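# Rest block over blue disc on sticks without touching table

## Task

Using the scene frame (arm1 base near x=+0.62, y=+0.00, z=+0.72 m, facing +180 deg; arm2 near x=-0.31, y=+0.54, z=+0.72, facing -60 deg; arm3 near x=-0.31, y=-0.54, z=+0.72, facing +60 deg, angles counter-clockwise from +x), get the block resting above the blue disc painted on the table, its centre over the disc. At the end neither the block nor any of the three sticks may touch the table, and every post must still stand close to its starting spot. Any number of arms may help. The arrangement must stay put without a robot holding it; finally release everything and move the arms away.

## Robot and tools

SETUP. Three identical i2rt Big YAM arms, named arm1, arm2 and arm3, each with six joints, a two-finger gripper and a wrist camera. Their feet sit on the table top at z of about 0.72 m: arm1 at (+0.62, 0.00) facing +180 deg, arm2 at (-0.31, +0.54) facing -60 deg, arm3 at (-0.31, -0.54) facing +60 deg (headings counter-clockwise from +x, seen from above). The shared scene frame has its origin on the floor with +z up. The hand point is midway between the fingertips; the hand z axis runs along the fingers and the fingers close along its y axis. The hand reaches roughly 1.0 m from the joint1 axis. Two room cameras, cam_high and cam_low, are fixed; each arm also has a wrist camera (arm1_cam_wrist, arm2_cam_wrist, arm3_cam_wrist) that sits above the hand looking at the fingertips when the hand is level.

JOINTS (all absolute targets; radians except the gripper, in metres). joint1_rad -2.879 to 2.879: turns the arm about its foot, positive counter-clockwise from above, 0 points along the foot heading. joint2_rad 0 to 3.141: shoulder; 0 has the upper arm roughly level pointing backward, larger values raise and then bring it forward. joint3_rad 0 to 3.019: elbow; 0 is folded, larger opens. joint4_rad -1.692 to 1.57: hand pitch, positive tilts fingers up. joint5_rad -1.57 to 1.57: hand swing sideways, positive to the arm's right. joint6_rad -2.094 to 2.094: hand roll, positive clockwise seen from behind. gripper_m 0 to 0.093: fingertip gap; grip force tops out near 50 to 62 N per pad. Tolerances counted as reached: ±0.045, ±0.14, ±0.09, ±0.055, ±0.03, ±0.035 rad and ±0.003 m. Joints travel at different speeds, so the hand can sweep a wide curve between postures.

TOOLS.
execute_actions: argument actions is a list holding zero or one action object. The action is keyed by robot name; under each goes joints, an object of joint name to absolute target (e.g. {"arm1": {"joints": {"gripper_m": 0.05}}, "arm2": {"joints": {"joint1_rad": 0.3}}}). Every arm you name starts at once; they may finish at different moments. Any joint or arm you omit may keep driving toward its earlier target. Optional cameras: a list drawn from arm1_cam_wrist, arm2_cam_wrist, arm3_cam_wrist, cam_high, cam_low, all; omitted, null or ["all"] gives every image, [] gives none. An unknown key, camera or out-of-range number rejects the whole call with no motion. An empty actions list just reports state and images.
wait: seconds, 0 to 10. Commands nothing new; returns state and images like an empty call.
zoom_image: camera and region [x0, y0, x1, y1] in pixels of that camera's latest full image, top-left origin, at most 504 by 504.
finished_scene: scene, the integer number of the current scene. Irreversible; call only after everything is released, clear and stable.

RESULTS. Each robot's joint_positions, joint torques (drive output per arm joint, offset and noisy, nonzero even unloaded), and joint_status for the last accepted action. off_target: stopped short and may still push. contact_stop or time_out: target dropped, joint holds where it stopped; a timed-out joint may keep a target limited to 0.375, 0.375, 0.113, 0.225, 0.075, 0.3 rad from its position (joints 1 to 6) and continue pushing, reported under on_its_own, where "held at" is the held target, not the position. To relieve pushing, send the joint its reported position. "joint command not followed" (with a cause line) means a self- and inter-arm collision check blocked that arm's joint targets; the gripper target still runs, and blocked joints show not_followed and may be retried on later actions. That check can be late and ignores fingers, gripper housings and wrist cameras, so arms can still collide. A pictures line lists camera order. If a result reports a stop, later motion calls in the same reply are skipped.

CAMERAS. Calibration is given per camera (fisheye wrist cameras 504x504, room cameras pinhole+radial 896x504) as K, distortion D and T_world_to_cam mapping scene-frame points to camera frame; actual poses may differ slightly (about 2.3 deg and 9 mm for room cameras). Wrist camera poses follow from reported joints and inherit their errors.

CAUTIONS. The arms keep pushing after contact and can push hard; hard presses between two arms end the run, hard hits may. Long pushing or holding a load heats motors: a MOTOR HOT line appears from 85 C, and at 100 C the arm goes limp and falls (OVER-TEMPERATURE FAULT; its unfinished keys show limit_stop_at_motor_heat, resend targets afterwards). A joint holding a load may sag. Tiny target changes may not move a joint. The simulation keeps running while you write replies, with the robots holding the last command. Loose objects can get occasional small shoves. Avoid drops, slips, slams, and anything leaving the work area, which ends the scene. Shorter total robot motion is better.

Each tool is called after "Request:" as a command line: name --argument value for each argument, lists and objects as JSON in quotes; but a table of rows of numbers goes row by row, as --pt "numbers of a row", without its own name.

## Session

Request:
execute_actions --actions '[]'

Scene clock: 0.00 s.
Joint torques (N m, as the arm reports them, + toward a larger angle): no reading
arm1.joint_positions: joint1_rad=+0.064 joint2_rad=+0.529 joint3_rad=+1.370 joint4_rad=-1.405 joint5_rad=-0.096 joint6_rad=+0.394 gripper_m=+0.094
arm1.joint_status: not commanded
arm1.hand: x=+0.4256 y=-0.0252 z=+1.3401 quat_wxyz=(-0.158, -0.869, +0.118, +0.453) (m; scene frame)
arm2.joint_positions: joint1_rad=-0.423 joint2_rad=+0.509 joint3_rad=+1.360 joint4_rad=-1.218 joint5_rad=-0.137 joint6_rad=+0.038 gripper_m=+0.094
arm2.joint_status: not commanded
arm2.hand: x=-0.2736 y=+0.3385 z=+1.3510 quat_wxyz=(-0.459, -0.544, -0.615, +0.338) (m; scene frame)
arm3.joint_positions: joint1_rad=-0.380 joint2_rad=+0.587 joint3_rad=+1.369 joint4_rad=-1.292 joint5_rad=+0.147 joint6_rad=-0.426 gripper_m=+0.095
arm3.joint_status: not commanded
arm3.hand: x=-0.1117 y=-0.4227 z=+1.2781 quat_wxyz=(-0.509, +0.406, -0.759, +0.006) (m; scene frame)
pictures: arm1_cam_wrist, arm2_cam_wrist, arm3_cam_wrist, cam_high, cam_low
Images, in order (width x height): arm1_cam_wrist 504x504, arm2_cam_wrist 504x504, arm3_cam_wrist 504x504, cam_high 896x504, cam_low 896x504.

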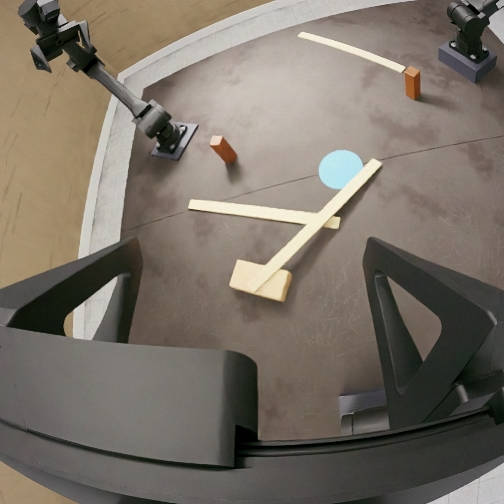

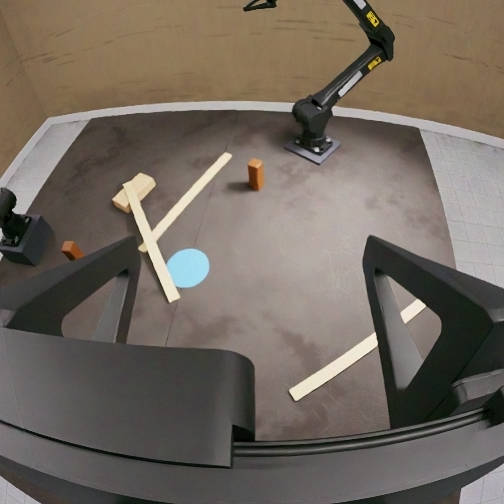

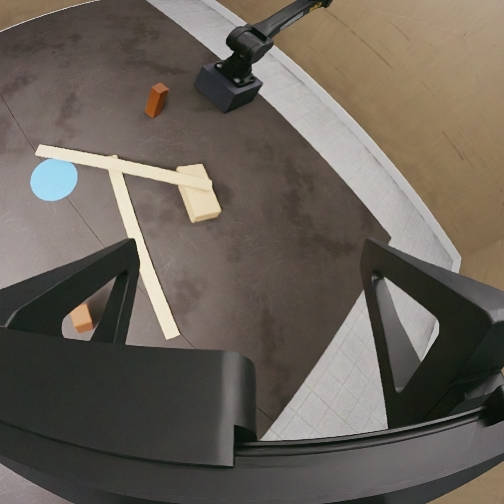

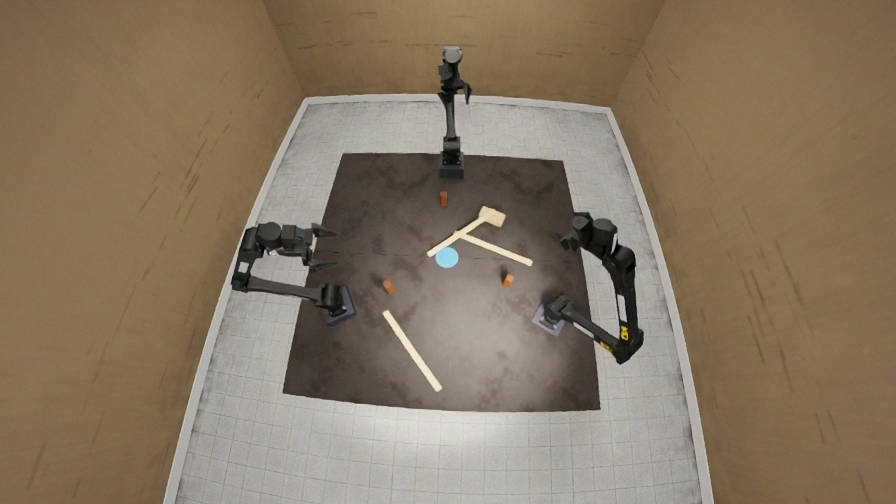

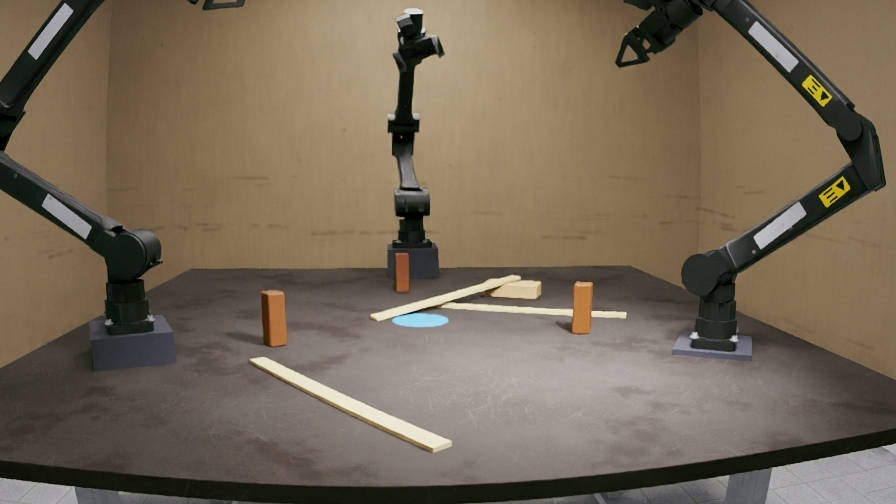

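Request:
zoom_image --camera "cam_high" --region '[340, 150, 600, 410]'

Request:
zoom_image --camera "cam_low" --region '[220, 230, 660, 470]'

Region (340, 150, 600, 410) of cam_high's 896x504 image, scaled by 1.938, with more detail than that image has.

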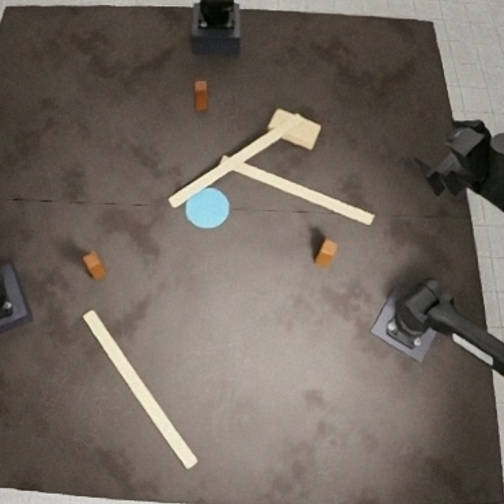

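Region (220, 230, 660, 470) of cam_low's 896x504 image, scaled by 1.145, with more detail than that image has; it fills the top 275 rows of this view, and the rest is white.

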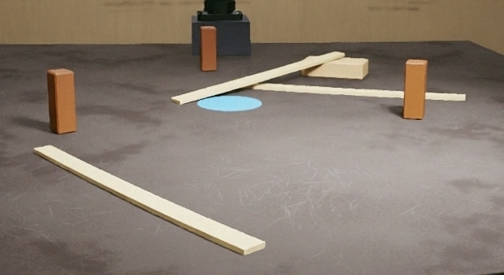

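Request:
execute_actions --actions '[{"arm1":{"joints":{"joint1_rad":0.5,"joint2_rad":1.4,"joint3_rad":1.4,"joint4_rad":-1.57,"joint5_rad":0,"joint6_rad":0}},"arm2":{"joints":{"joint1_rad":-1.1,"joint2_rad":1.4,"joint3_rad":1.1,"joint4_rad":-1.27,"joint5_rad":0,"joint6_rad":0}},"arm3":{"joints":{"joint1_rad":-0.6,"joint2_rad":1.1,"joint3_rad":1.1,"joint4_rad":-1.57,"joint5_rad":0,"joint6_rad":0}}}]'

Scene clock: 93.20 s.
Joint torques (N m, as the arm reports them, + toward a larger angle): arm1=[  0.9  -11.17  10.06  -0.24   0.02  -0.23] | arm2=[  1.09 -11.3    7.46   0.32  -0.01  -0.12] | arm3=[ -0.22 -10.12  10.37  -0.16  -0.14   0.06]
arm1.joint_positions: joint1_rad=+0.494 joint2_rad=+1.413 joint3_rad=+1.374 joint4_rad=-1.560 joint5_rad=-0.001 joint6_rad=+0.010 gripper_m=+0.094
arm1.joint_status: all done
arm1.hand: x=+0.2645 y=-0.1939 z=+1.0614 quat_wxyz=(-0.003, -0.969, -0.247, -0.017) (m; scene frame)
arm2.joint_positions: joint1_rad=-1.098 joint2_rad=+1.405 joint3_rad=+1.094 joint4_rad=-1.261 joint5_rad=-0.001 joint6_rad=+0.009 gripper_m=+0.094
arm2.joint_status: all done
arm2.hand: x=-0.5334 y=+0.2187 z=+0.9304 quat_wxyz=(-0.003, -0.889, -0.458, +0.001) (m; scene frame)
arm3.joint_positions: joint1_rad=-0.596 joint2_rad=+1.119 joint3_rad=+1.089 joint4_rad=-1.558 joint5_rad=+0.003 joint6_rad=-0.012 gripper_m=+0.095
arm3.joint_status: all done
arm3.hand: x=-0.0409 y=-0.4161 z=+0.9753 quat_wxyz=(+0.008, +0.219, -0.976, +0.001) (m; scene frame)
pictures: arm1_cam_wrist, arm2_cam_wrist, arm3_cam_wrist, cam_high, cam_low
camera_calibration (this result's frames):
arm1_cam_wrist: T_world_to_cam=[[-0.485265, 0.874197, -0.0172288, 0.316008], [0.6821, 0.390813, 0.618065, -0.757], [0.547044, 0.288174, -0.785938, 0.864979], [0, 0, 0, 1]] pos_world=[0.196517, -0.229672, 1.15314]
arm2_cam_wrist: T_world_to_cam=[[-0.818373, 0.574679, -0.0030201, -0.556624], [0.463616, 0.663301, 0.587446, -0.444783], [0.339596, 0.47935, -0.809258, 0.954493], [0, 0, 0, 1]] pos_world=[-0.57346, 0.15737, 1.03204]
arm3_cam_wrist: T_world_to_cam=[[0.44293, -0.896418, 0.0157249, -0.371677], [-0.718984, -0.344671, 0.603542, -0.757674], [-0.535606, -0.278633, -0.797176, 0.76687], [0, 0, 0, 1]] pos_world=[0.0306118, -0.380651, 1.07446]
Images, in order (width x height): arm1_cam_wrist 504x504, arm2_cam_wrist 504x504, arm3_cam_wrist 504x504, cam_high 896x504, cam_low 896x504.

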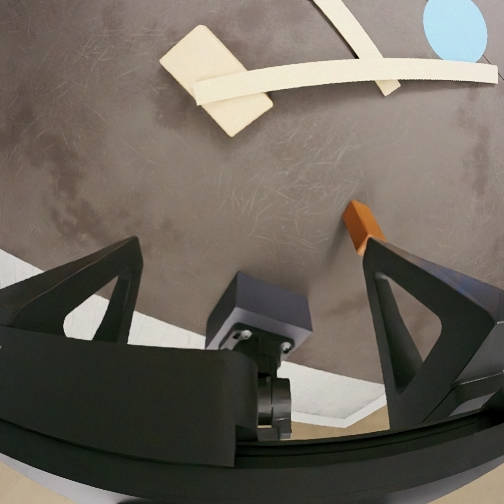

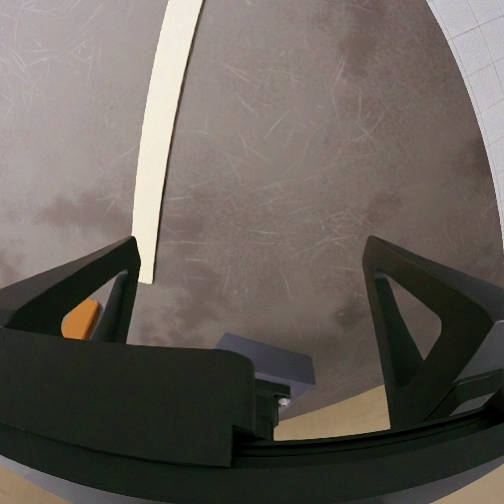

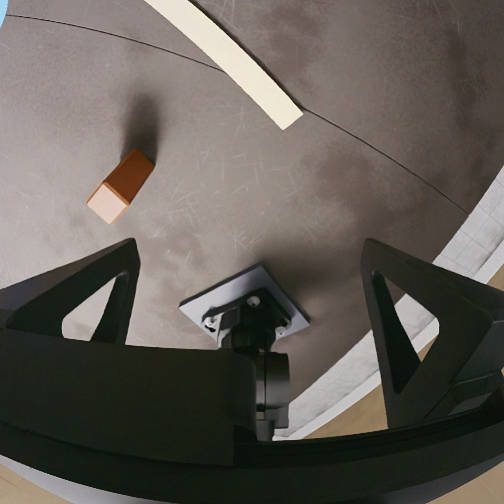

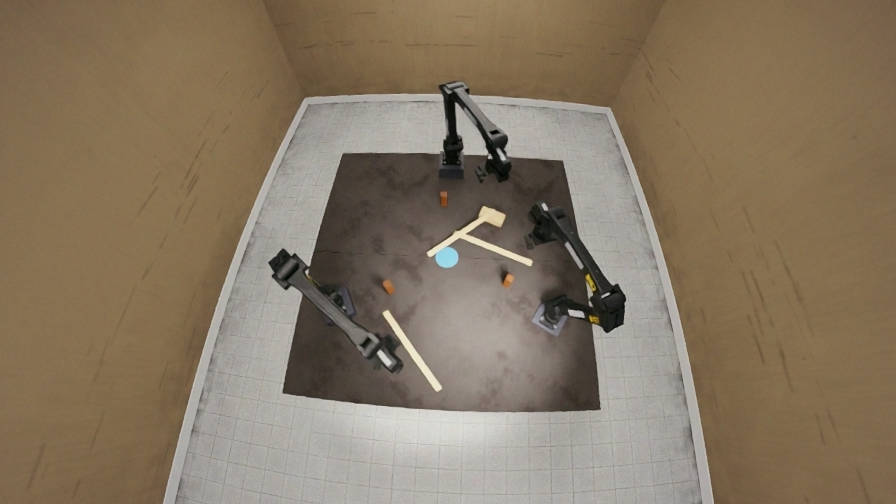

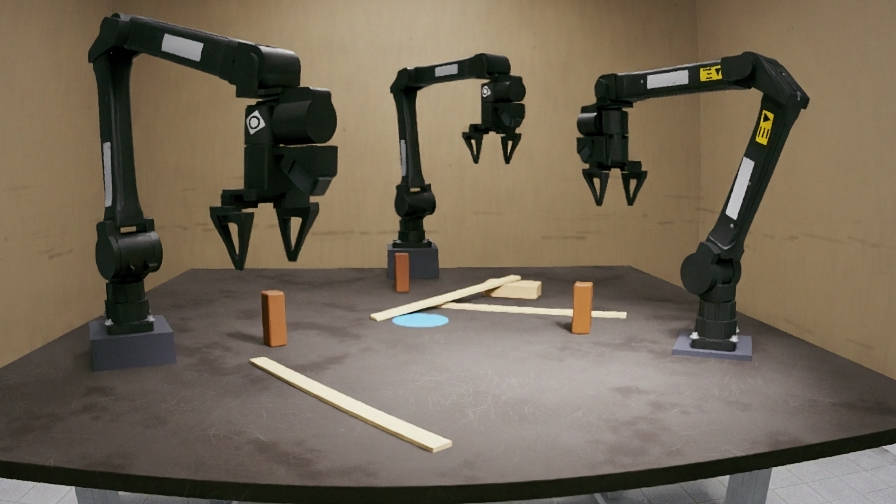

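Request:
execute_actions --actions '[{"arm1":{"joints":{"joint1_rad":0.25,"joint2_rad":1.752,"joint3_rad":1.075,"joint4_rad":-0.893,"joint6_rad":-1.99,"gripper_m":0.07}},"arm2":{"joints":{"joint1_rad":-0.887,"joint2_rad":1.663,"joint3_rad":0.956,"joint4_rad":-0.864,"joint6_rad":0.46,"gripper_m":0.07}}}]' --cameras '["arm1_cam_wrist","arm2_cam_wrist","cam_low"]'

Scene clock: 153.43 s.
Joint torques (N m, as the arm reports them, + toward a larger angle): arm1=[  1.3  -14.28   8.22   0.55  -0.11  -0.17] | arm2=[  0.6  -14.1    6.18   1.01   0.01   0.08] | arm3=[-0.22 -9.94 10.38 -0.19 -0.13  0.07]
arm1.joint_positions: joint1_rad=+0.238 joint2_rad=+1.774 joint3_rad=+1.044 joint4_rad=-0.904 joint5_rad=+0.001 joint6_rad=-1.980 gripper_m=+0.070
arm1.joint_status: all done
arm1.hand: x=+0.1998 y=-0.1084 z=+0.7929 quat_wxyz=(-0.030, -0.438, -0.898, -0.018) (m; scene frame)
arm2.joint_positions: joint1_rad=-0.880 joint2_rad=+1.677 joint3_rad=+0.947 joint4_rad=-0.874 joint5_rad=-0.001 joint6_rad=+0.451 gripper_m=+0.070
arm2.joint_status: all done
arm2.hand: x=-0.4652 y=+0.1620 z=+0.7776 quat_wxyz=(+0.009, -0.934, -0.356, -0.011) (m; scene frame)
arm3.joint_positions: joint1_rad=-0.596 joint2_rad=+1.119 joint3_rad=+1.089 joint4_rad=-1.558 joint5_rad=+0.003 joint6_rad=-0.011 gripper_m=+0.095
arm3.joint_status: not commanded
arm3.hand: x=-0.0409 y=-0.4161 z=+0.9753 quat_wxyz=(+0.008, +0.218, -0.976, +0.001) (m; scene frame)
pictures: arm1_cam_wrist, arm2_cam_wrist, cam_low
camera_calibration (this result's frames):
arm1_cam_wrist: T_world_to_cam=[[-0.781449, -0.621062, -0.0601607, 0.136337], [-0.541494, 0.627093, 0.559945, -0.26419], [-0.310034, 0.470145, -0.826343, 0.887671], [0, 0, 0, 1]] pos_world=[0.238692, -0.166989, 0.889655]
arm2_cam_wrist: T_world_to_cam=[[-0.670139, 0.74216, 0.0105954, -0.437477], [0.591684, 0.525538, 0.611327, -0.285671], [0.448134, 0.415943, -0.791307, 0.881662], [0, 0, 0, 1]] pos_world=[-0.519246, 0.108088, 0.87694]
Images, in order (width x height): arm1_cam_wrist 504x504, arm2_cam_wrist 504x504, cam_low 896x504.

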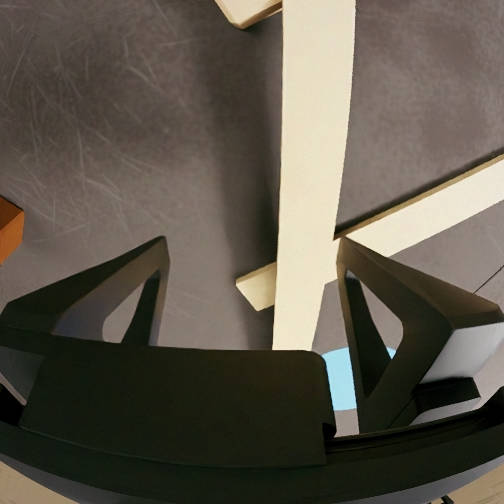

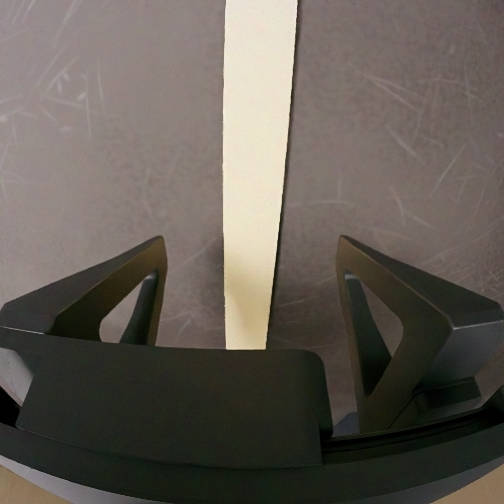

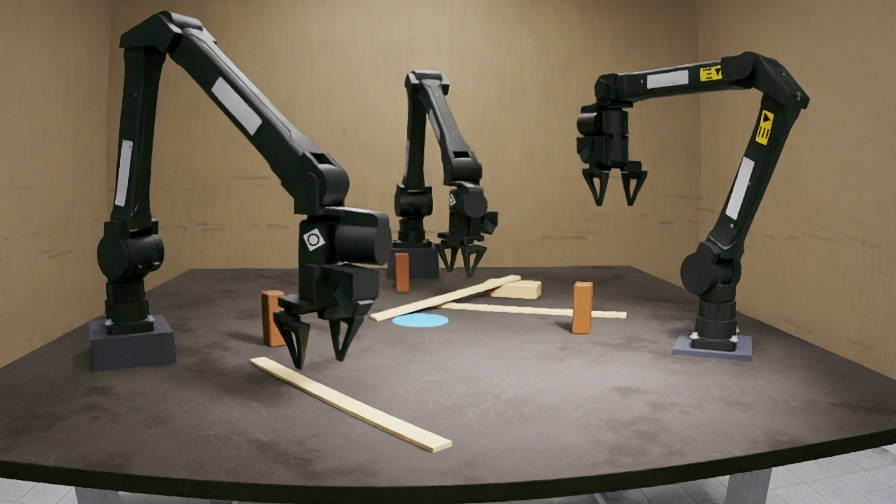

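Request:
execute_actions --actions '[{"arm1":{"joints":{"joint1_rad":0.26,"joint2_rad":1.818,"joint3_rad":1.088,"joint4_rad":-0.778}},"arm2":{"joints":{"joint2_rad":1.745,"joint3_rad":0.892,"joint4_rad":-0.685}}}]' --cameras '["arm1_cam_wrist","arm2_cam_wrist","cam_low"]'

Scene clock: 192.17 s.
Joint torques (N m, as the arm reports them, + toward a larger angle): arm1=[  1.39 -13.09   8.9    0.7   -0.1   -0.21] | arm2=[  0.58 -13.66   5.07   1.16   0.05   0.07] | arm3=[-0.29 -9.99 10.38 -0.17 -0.14  0.06]
arm1.joint_positions: joint1_rad=+0.247 joint2_rad=+1.809 joint3_rad=+1.049 joint4_rad=-0.789 joint5_rad=+0.001 joint6_rad=-1.980 gripper_m=+0.070
arm1.joint_status: all done
arm1.hand: x=+0.1766 y=-0.1191 z=+0.7785 quat_wxyz=(+0.002, -0.434, -0.901, +0.010) (m; scene frame)
arm2.joint_positions: joint1_rad=-0.880 joint2_rad=+1.751 joint3_rad=+0.891 joint4_rad=-0.697 joint5_rad=-0.001 joint6_rad=+0.452 gripper_m=+0.070
arm2.joint_status: all done
arm2.hand: x=-0.4667 y=+0.1588 z=+0.7341 quat_wxyz=(-0.008, -0.935, -0.355, +0.006) (m; scene frame)
arm3.joint_positions: joint1_rad=-0.596 joint2_rad=+1.119 joint3_rad=+1.089 joint4_rad=-1.558 joint5_rad=+0.003 joint6_rad=-0.011 gripper_m=+0.095
arm3.joint_status: not commanded
arm3.hand: x=-0.0409 y=-0.4161 z=+0.9753 quat_wxyz=(+0.008, +0.218, -0.976, +0.001) (m; scene frame)
pictures: arm1_cam_wrist, arm2_cam_wrist, cam_low
camera_calibration (this result's frames):
arm1_cam_wrist: T_world_to_cam=[[-0.777715, -0.628396, 0.0166644, 0.0494207], [-0.50036, 0.634867, 0.588713, -0.290695], [-0.380525, 0.449513, -0.80817, 0.86952], [0, 0, 0, 1]] pos_world=[0.223857, -0.175252, 0.873033]
arm2_cam_wrist: T_world_to_cam=[[-0.669211, 0.742999, -0.0104433, -0.419879], [0.603052, 0.551266, 0.57657, -0.229723], [0.434148, 0.379549, -0.816981, 0.867312], [0, 0, 0, 1]] pos_world=[-0.518995, 0.10942, 0.836644]
Images, in order (width x height): arm1_cam_wrist 504x504, arm2_cam_wrist 504x504, cam_low 896x504.

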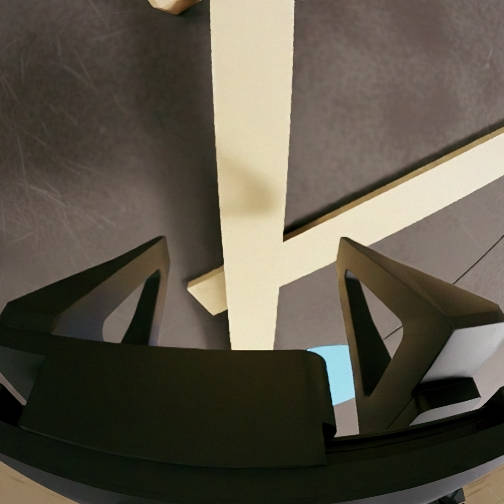

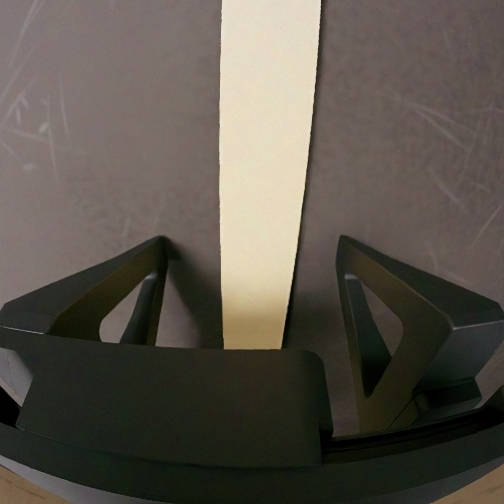

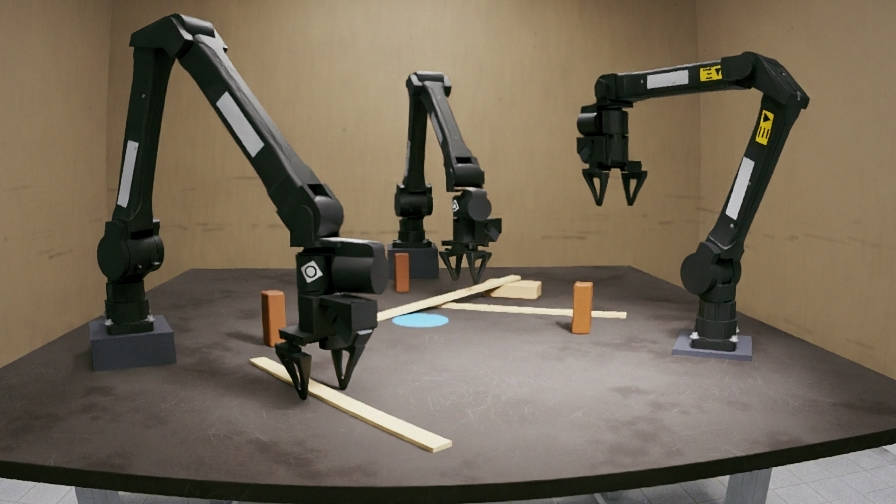

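Request:
execute_actions --actions '[{"arm1":{"joints":{"joint2_rad":1.885,"joint3_rad":1.053,"joint4_rad":-0.70}},"arm2":{"joints":{"gripper_m":0.02}}}]' --cameras '["arm1_cam_wrist","arm2_cam_wrist","cam_low","cam_high"]'

Request:
zoom_image --camera "cam_low" --region '[360, 230, 560, 330]'

Scene clock: 204.33 s.
Joint torques (N m, as the arm reports them, + toward a larger angle): arm1=[  1.38 -14.75   5.74   0.68  -0.11  -0.21] | arm2=[  0.71 -13.64   5.02   1.09   0.03   0.06] | arm3=[-0.32 -9.99 10.37 -0.17 -0.14  0.06]
arm1.joint_positions: joint1_rad=+0.247 joint2_rad=+1.885 joint3_rad=+1.047 joint4_rad=-0.711 joint5_rad=+0.001 joint6_rad=-1.980 gripper_m=+0.070
arm1.joint_status: all done
arm1.hand: x=+0.1720 y=-0.1208 z=+0.7451 quat_wxyz=(+0.002, -0.434, -0.901, +0.010) (m; scene frame)
arm2.joint_positions: joint1_rad=-0.880 joint2_rad=+1.751 joint3_rad=+0.891 joint4_rad=-0.696 joint5_rad=-0.001 joint6_rad=+0.452 gripper_m=+0.027
arm2.joint_status: gripper_m off_target (ended at +0.027, target +0.020)
arm2.hand: x=-0.4668 y=+0.1587 z=+0.7341 quat_wxyz=(-0.008, -0.935, -0.355, +0.006) (m; scene frame)
arm3.joint_positions: joint1_rad=-0.596 joint2_rad=+1.119 joint3_rad=+1.089 joint4_rad=-1.558 joint5_rad=+0.003 joint6_rad=-0.011 gripper_m=+0.095
arm3.joint_status: not commanded
arm3.hand: x=-0.0409 y=-0.4161 z=+0.9753 quat_wxyz=(+0.008, +0.218, -0.976, +0.001) (m; scene frame)
pictures: arm1_cam_wrist, arm2_cam_wrist, cam_high, cam_low
camera_calibration (this result's frames):
arm1_cam_wrist: T_world_to_cam=[[-0.777472, -0.628687, 0.0170152, 0.0449537], [-0.500379, 0.634735, 0.588841, -0.272344], [-0.380997, 0.449293, -0.80807, 0.84146], [0, 0, 0, 1]] pos_world=[0.219269, -0.176934, 0.839562]
arm2_cam_wrist: T_world_to_cam=[[-0.668926, 0.743258, -0.0102699, -0.419933], [0.60355, 0.551151, 0.576159, -0.22908], [0.433895, 0.37921, -0.817273, 0.867529], [0, 0, 0, 1]] pos_world=[-0.51906, 0.109401, 0.836682]
Images, in order (width x height): arm1_cam_wrist 504x504, arm2_cam_wrist 504x504, cam_high 896x504, cam_low 896x504.

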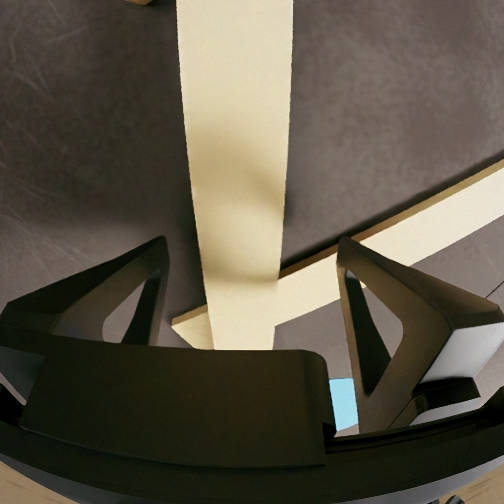

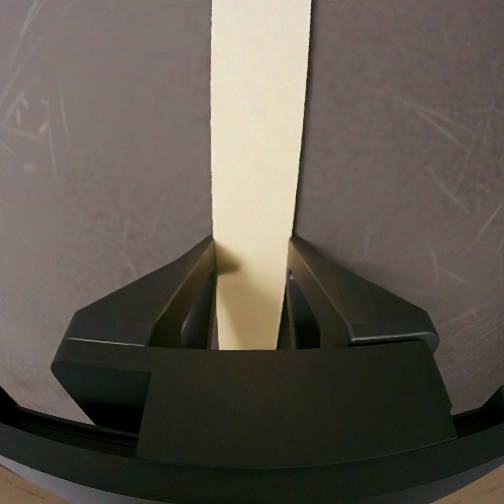

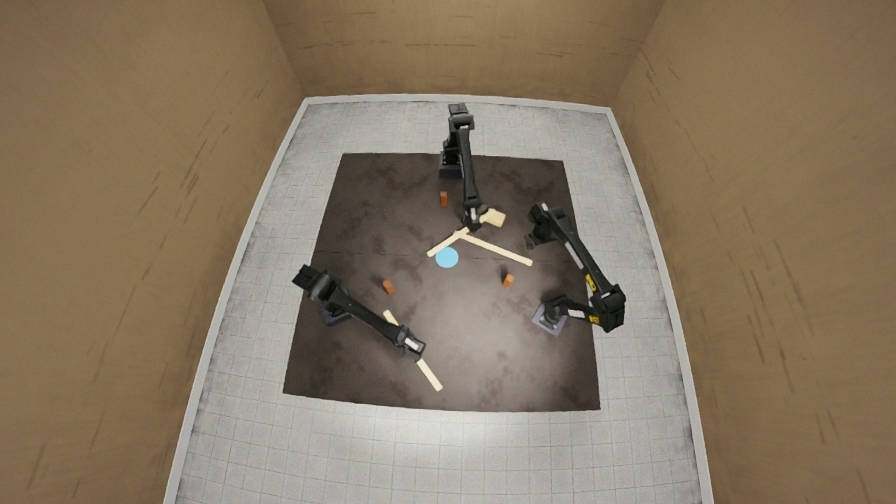

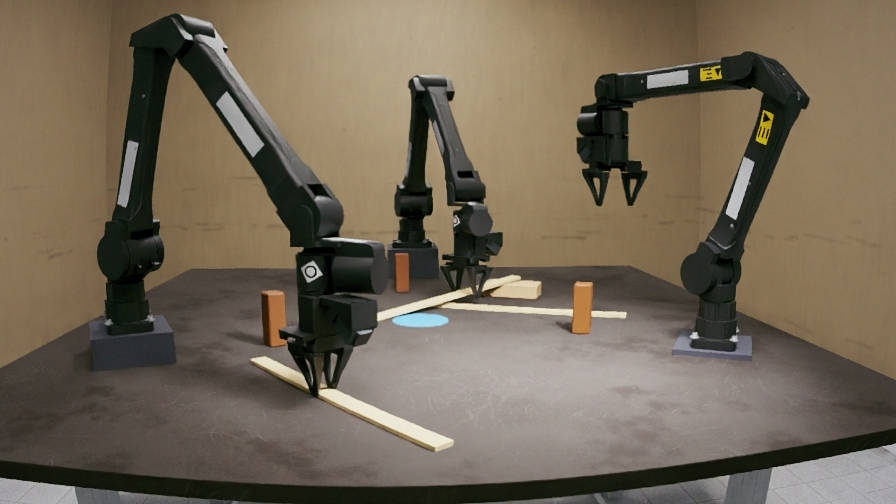

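Region (360, 230, 560, 330) of cam_low's 896x504 image, scaled by 2.520, with more detail than that image has.

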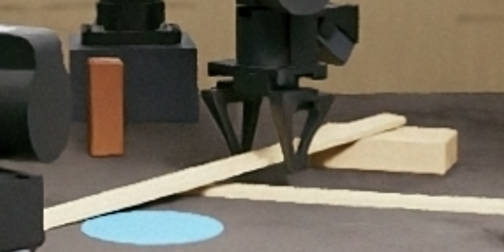

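Request:
execute_actions --actions '[{"arm1":{"joints":{"gripper_m":0.02}},"arm2":{"joints":{"joint2_rad":1.4,"joint3_rad":1.1,"joint4_rad":-1.27}}}]' --cameras '[]'

Request:
execute_actions --actions '[{"arm1":{"joints":{"joint2_rad":1.6,"joint3_rad":1.3,"joint4_rad":-1.25}}}]' --cameras '["cam_low","cam_high"]'

Scene clock: 220.27 s.
Joint torques (N m, as the arm reports them, + toward a larger angle): arm1=[  1.45 -13.98   5.76   0.64  -0.11  -0.21] | arm2=[  0.73 -12.05   8.3    0.24   0.03   0.07] | arm3=[-0.32 -9.97 10.37 -0.14 -0.13  0.07]
arm1.joint_positions: joint1_rad=+0.247 joint2_rad=+1.885 joint3_rad=+1.047 joint4_rad=-0.710 joint5_rad=+0.001 joint6_rad=-1.981 gripper_m=+0.027
arm1.joint_status: gripper_m off_target (ended at +0.027, target +0.020)
arm1.hand: x=+0.1716 y=-0.1209 z=+0.7451 quat_wxyz=(+0.002, -0.434, -0.901, +0.010) (m; scene frame)
arm2.joint_positions: joint1_rad=-0.880 joint2_rad=+1.409 joint3_rad=+1.080 joint4_rad=-1.261 joint5_rad=-0.001 joint6_rad=+0.452 gripper_m=+0.027
arm2.joint_status: all done
arm2.hand: x=-0.4573 y=+0.1826 z=+0.9246 quat_wxyz=(+0.004, -0.935, -0.355, -0.005) (m; scene frame)
arm3.joint_positions: joint1_rad=-0.596 joint2_rad=+1.119 joint3_rad=+1.089 joint4_rad=-1.558 joint5_rad=+0.003 joint6_rad=-0.011 gripper_m=+0.095
arm3.joint_status: not commanded
arm3.hand: x=-0.0409 y=-0.4161 z=+0.9753 quat_wxyz=(+0.008, +0.218, -0.976, +0.001) (m; scene frame)
pictures: none
No camera images: the call's "cameras" was empty. Leave "cameras" out to get every camera's image.

Scene clock: 221.60 s.
Joint torques (N m, as the arm reports them, + toward a larger angle): arm1=[  1.42 -12.94   8.86  -0.23  -0.13  -0.2 ] | arm2=[  0.91 -11.45   8.43   0.27   0.03   0.06] | arm3=[-0.27 -9.89 10.33 -0.14 -0.14  0.06]
arm1.joint_positions: joint1_rad=+0.247 joint2_rad=+1.600 joint3_rad=+1.288 joint4_rad=-1.241 joint5_rad=+0.001 joint6_rad=-1.981 gripper_m=+0.027
arm1.joint_status: all done
arm1.hand: x=+0.1659 y=-0.1196 z=+0.9492 quat_wxyz=(+0.000, -0.434, -0.901, +0.009) (m; scene frame)
arm2.joint_positions: joint1_rad=-0.880 joint2_rad=+1.409 joint3_rad=+1.080 joint4_rad=-1.261 joint5_rad=-0.001 joint6_rad=+0.452 gripper_m=+0.027
arm2.joint_status: not commanded
arm2.hand: x=-0.4573 y=+0.1826 z=+0.9246 quat_wxyz=(+0.004, -0.935, -0.355, -0.005) (m; scene frame)
arm3.joint_positions: joint1_rad=-0.596 joint2_rad=+1.119 joint3_rad=+1.089 joint4_rad=-1.558 joint5_rad=+0.003 joint6_rad=-0.011 gripper_m=+0.095
arm3.joint_status: not commanded
arm3.hand: x=-0.0409 y=-0.4161 z=+0.9753 quat_wxyz=(+0.008, +0.218, -0.976, +0.001) (m; scene frame)
pictures: cam_high, cam_low
Images, in order (width x height): cam_high 896x504, cam_low 896x504.

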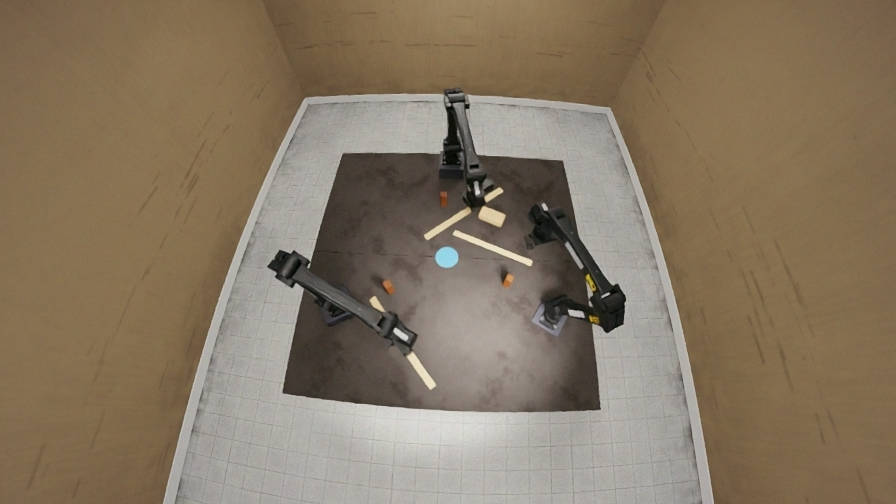

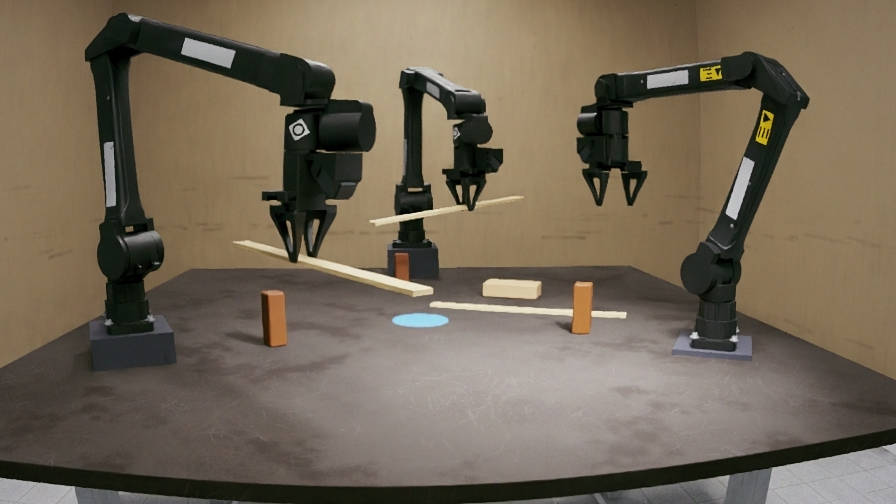

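Request:
execute_actions --actions '[{"arm1":{"joints":{"joint1_rad":-0.35,"joint6_rad":0}},"arm3":{"joints":{"joint6_rad":-0.52,"gripper_m":0.07}}}]' --cameras '[]'

Request:
execute_actions --actions '[{"arm3":{"joints":{"joint1_rad":-0.359,"joint2_rad":1.73,"joint3_rad":1.15,"joint4_rad":-0.955}}}]'

Scene clock: 266.13 s.
Joint torques (N m, as the arm reports them, + toward a larger angle): arm1=[  0.76 -13.02   8.61  -0.1   -0.05   0.01] | arm2=[  0.74 -11.52   8.41   0.28   0.03   0.06] | arm3=[-0.15 -9.99 10.33 -0.2  -0.18 -0.16]
arm1.joint_positions: joint1_rad=-0.358 joint2_rad=+1.600 joint3_rad=+1.288 joint4_rad=-1.241 joint5_rad=+0.001 joint6_rad=-0.010 gripper_m=+0.027
arm1.joint_status: all done
arm1.hand: x=+0.1773 y=+0.1595 z=+0.9462 quat_wxyz=(-0.003, -0.986, +0.165, +0.003) (m; scene frame)
arm2.joint_positions: joint1_rad=-0.880 joint2_rad=+1.409 joint3_rad=+1.080 joint4_rad=-1.261 joint5_rad=-0.001 joint6_rad=+0.452 gripper_m=+0.027
arm2.joint_status: not commanded
arm2.hand: x=-0.4573 y=+0.1826 z=+0.9246 quat_wxyz=(+0.004, -0.935, -0.355, -0.005) (m; scene frame)
arm3.joint_positions: joint1_rad=-0.596 joint2_rad=+1.119 joint3_rad=+1.089 joint4_rad=-1.558 joint5_rad=+0.003 joint6_rad=-0.509 gripper_m=+0.070
arm3.joint_status: all done
arm3.hand: x=-0.0409 y=-0.4161 z=+0.9753 quat_wxyz=(+0.008, +0.452, -0.892, -0.001) (m; scene frame)
pictures: none
No camera images: the call's "cameras" was empty. Leave "cameras" out to get every camera's image.

Scene clock: 267.43 s.
Joint torques (N m, as the arm reports them, + toward a larger angle): arm1=[  1.08 -12.91   8.65  -0.04  -0.05   0.02] | arm2=[  0.74 -11.57   8.42   0.31   0.03   0.06] | arm3=[ -0.38 -16.58  11.32   0.82  -0.09  -0.16]
arm1.joint_positions: joint1_rad=-0.358 joint2_rad=+1.600 joint3_rad=+1.288 joint4_rad=-1.241 joint5_rad=+0.001 joint6_rad=-0.010 gripper_m=+0.027
arm1.joint_status: not commanded
arm1.hand: x=+0.1773 y=+0.1595 z=+0.9462 quat_wxyz=(-0.003, -0.986, +0.165, +0.003) (m; scene frame)
arm2.joint_positions: joint1_rad=-0.880 joint2_rad=+1.409 joint3_rad=+1.080 joint4_rad=-1.261 joint5_rad=-0.001 joint6_rad=+0.452 gripper_m=+0.027
arm2.joint_status: not commanded
arm2.hand: x=-0.4573 y=+0.1826 z=+0.9246 quat_wxyz=(+0.004, -0.935, -0.355, -0.005) (m; scene frame)
arm3.joint_positions: joint1_rad=-0.354 joint2_rad=+1.731 joint3_rad=+1.105 joint4_rad=-0.968 joint5_rad=+0.001 joint6_rad=-0.509 gripper_m=+0.070
arm3.joint_status: all done
arm3.hand: x=+0.0450 y=-0.2558 z=+0.7559 quat_wxyz=(+0.011, +0.557, -0.831, -0.001) (m; scene frame)
pictures: arm1_cam_wrist, arm2_cam_wrist, arm3_cam_wrist, cam_high, cam_low
camera_calibration (this result's frames):
arm1_cam_wrist: T_world_to_cam=[[0.318745, 0.947806, -0.00812907, -0.200146], [0.767666, -0.253115, 0.588746, -0.649172], [0.555959, -0.1939, -0.808278, 0.816702], [0, 0, 0, 1]] pos_world=[0.10809, 0.183743, 1.04069]
arm2_cam_wrist: T_world_to_cam=[[-0.668939, 0.743306, 0.00403608, -0.442649], [0.596046, 0.533152, 0.600399, -0.380266], [0.444128, 0.404036, -0.79969, 0.993976], [0, 0, 0, 1]] pos_world=[-0.510903, 0.130161, 1.02497]
arm3_cam_wrist: T_world_to_cam=[[0.931638, -0.363363, 0.00426489, -0.139543], [-0.291735, -0.740889, 0.604957, -0.629866], [-0.216659, -0.564846, -0.796246, 0.594403], [0, 0, 0, 1]] pos_world=[0.075032, -0.18162, 0.854929]
Images, in order (width x height): arm1_cam_wrist 504x504, arm2_cam_wrist 504x504, arm3_cam_wrist 504x504, cam_high 896x504, cam_low 896x504.

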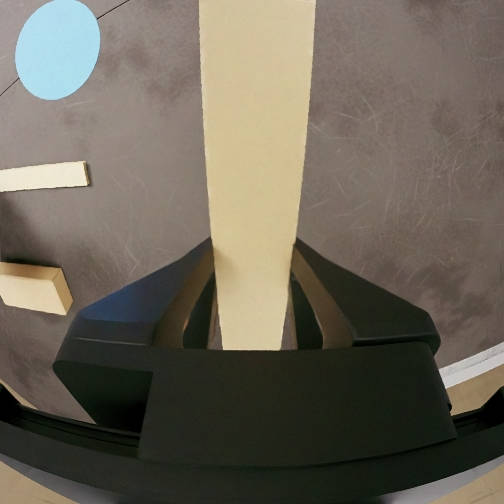

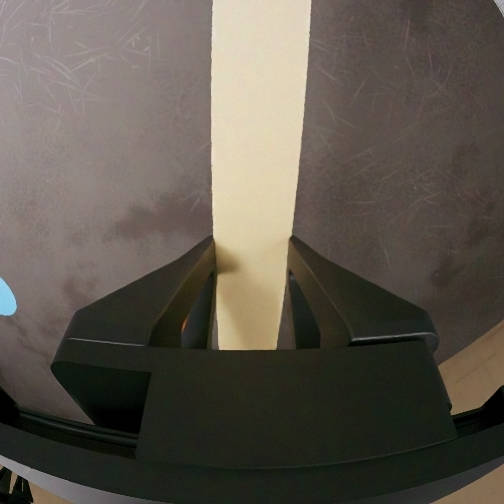

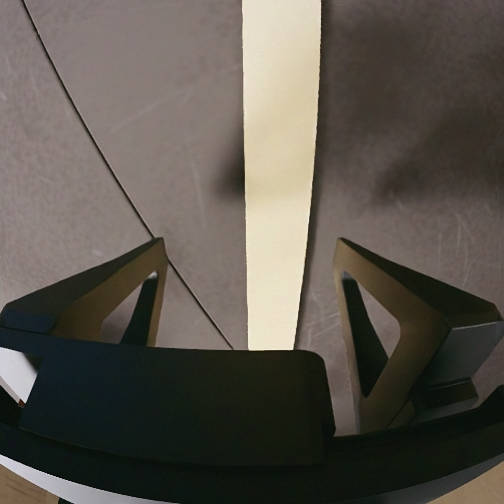

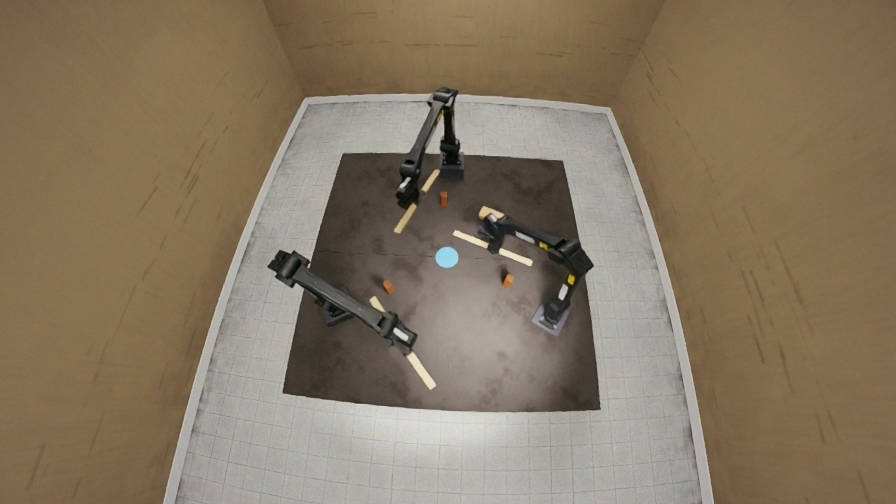

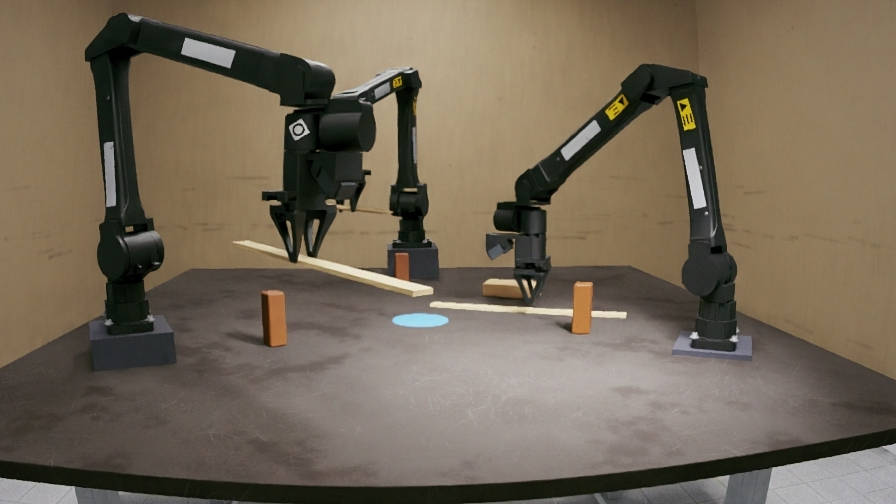

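Request:
execute_actions --actions '[{"arm3":{"joints":{"joint1_rad":-0.375,"joint2_rad":1.805,"joint4_rad":-0.855}}}]' --cameras '["arm3_cam_wrist","cam_low"]'

Scene clock: 274.43 s.
Joint torques (N m, as the arm reports them, + toward a larger angle): arm1=[  1.02 -13.09   8.67  -0.13  -0.05   0.02] | arm2=[  0.68 -11.51   8.41   0.25   0.03   0.06] | arm3=[ -0.38 -15.92  11.09   0.99  -0.08  -0.16]
arm1.joint_positions: joint1_rad=-0.358 joint2_rad=+1.600 joint3_rad=+1.288 joint4_rad=-1.241 joint5_rad=+0.001 joint6_rad=-0.010 gripper_m=+0.027
arm1.joint_status: not commanded
arm1.hand: x=+0.1773 y=+0.1595 z=+0.9462 quat_wxyz=(-0.003, -0.986, +0.165, +0.003) (m; scene frame)
arm2.joint_positions: joint1_rad=-0.880 joint2_rad=+1.409 joint3_rad=+1.080 joint4_rad=-1.261 joint5_rad=-0.001 joint6_rad=+0.452 gripper_m=+0.027
arm2.joint_status: not commanded
arm2.hand: x=-0.4573 y=+0.1826 z=+0.9246 quat_wxyz=(+0.004, -0.935, -0.355, -0.005) (m; scene frame)
arm3.joint_positions: joint1_rad=-0.370 joint2_rad=+1.791 joint3_rad=+1.105 joint4_rad=-0.868 joint5_rad=+0.000 joint6_rad=-0.510 gripper_m=+0.070
arm3.joint_status: all done
arm3.hand: x=+0.0635 y=-0.2506 z=+0.7296 quat_wxyz=(-0.009, +0.550, -0.835, -0.003) (m; scene frame)
pictures: arm3_cam_wrist, cam_low
camera_calibration (this result's frames):
arm3_cam_wrist: T_world_to_cam=[[0.925183, -0.378755, 0.024087, -0.172742], [-0.322488, -0.751106, 0.576056, -0.584276], [-0.200092, -0.540725, -0.817055, 0.600649], [0, 0, 0, 1]] pos_world=[0.0915807, -0.179494, 0.8315]
Images, in order (width x height): arm3_cam_wrist 504x504, cam_low 896x504.

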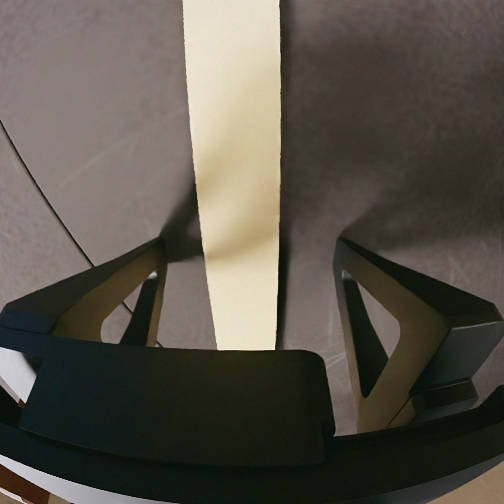

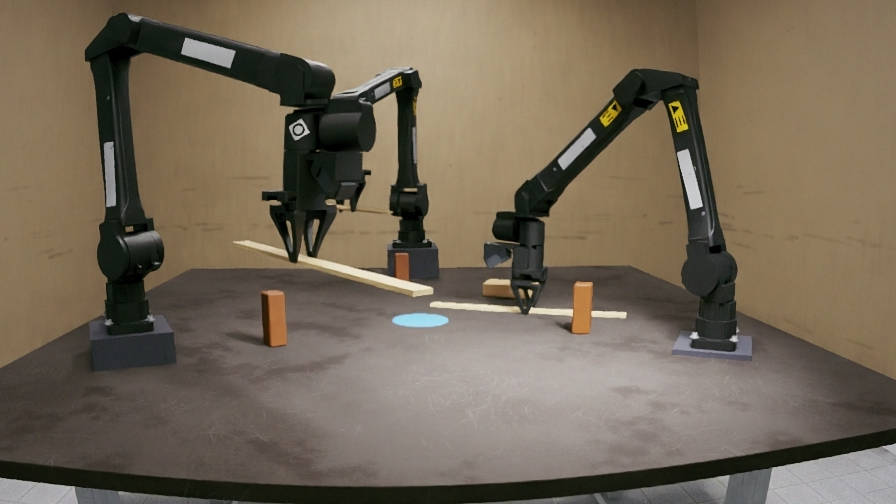

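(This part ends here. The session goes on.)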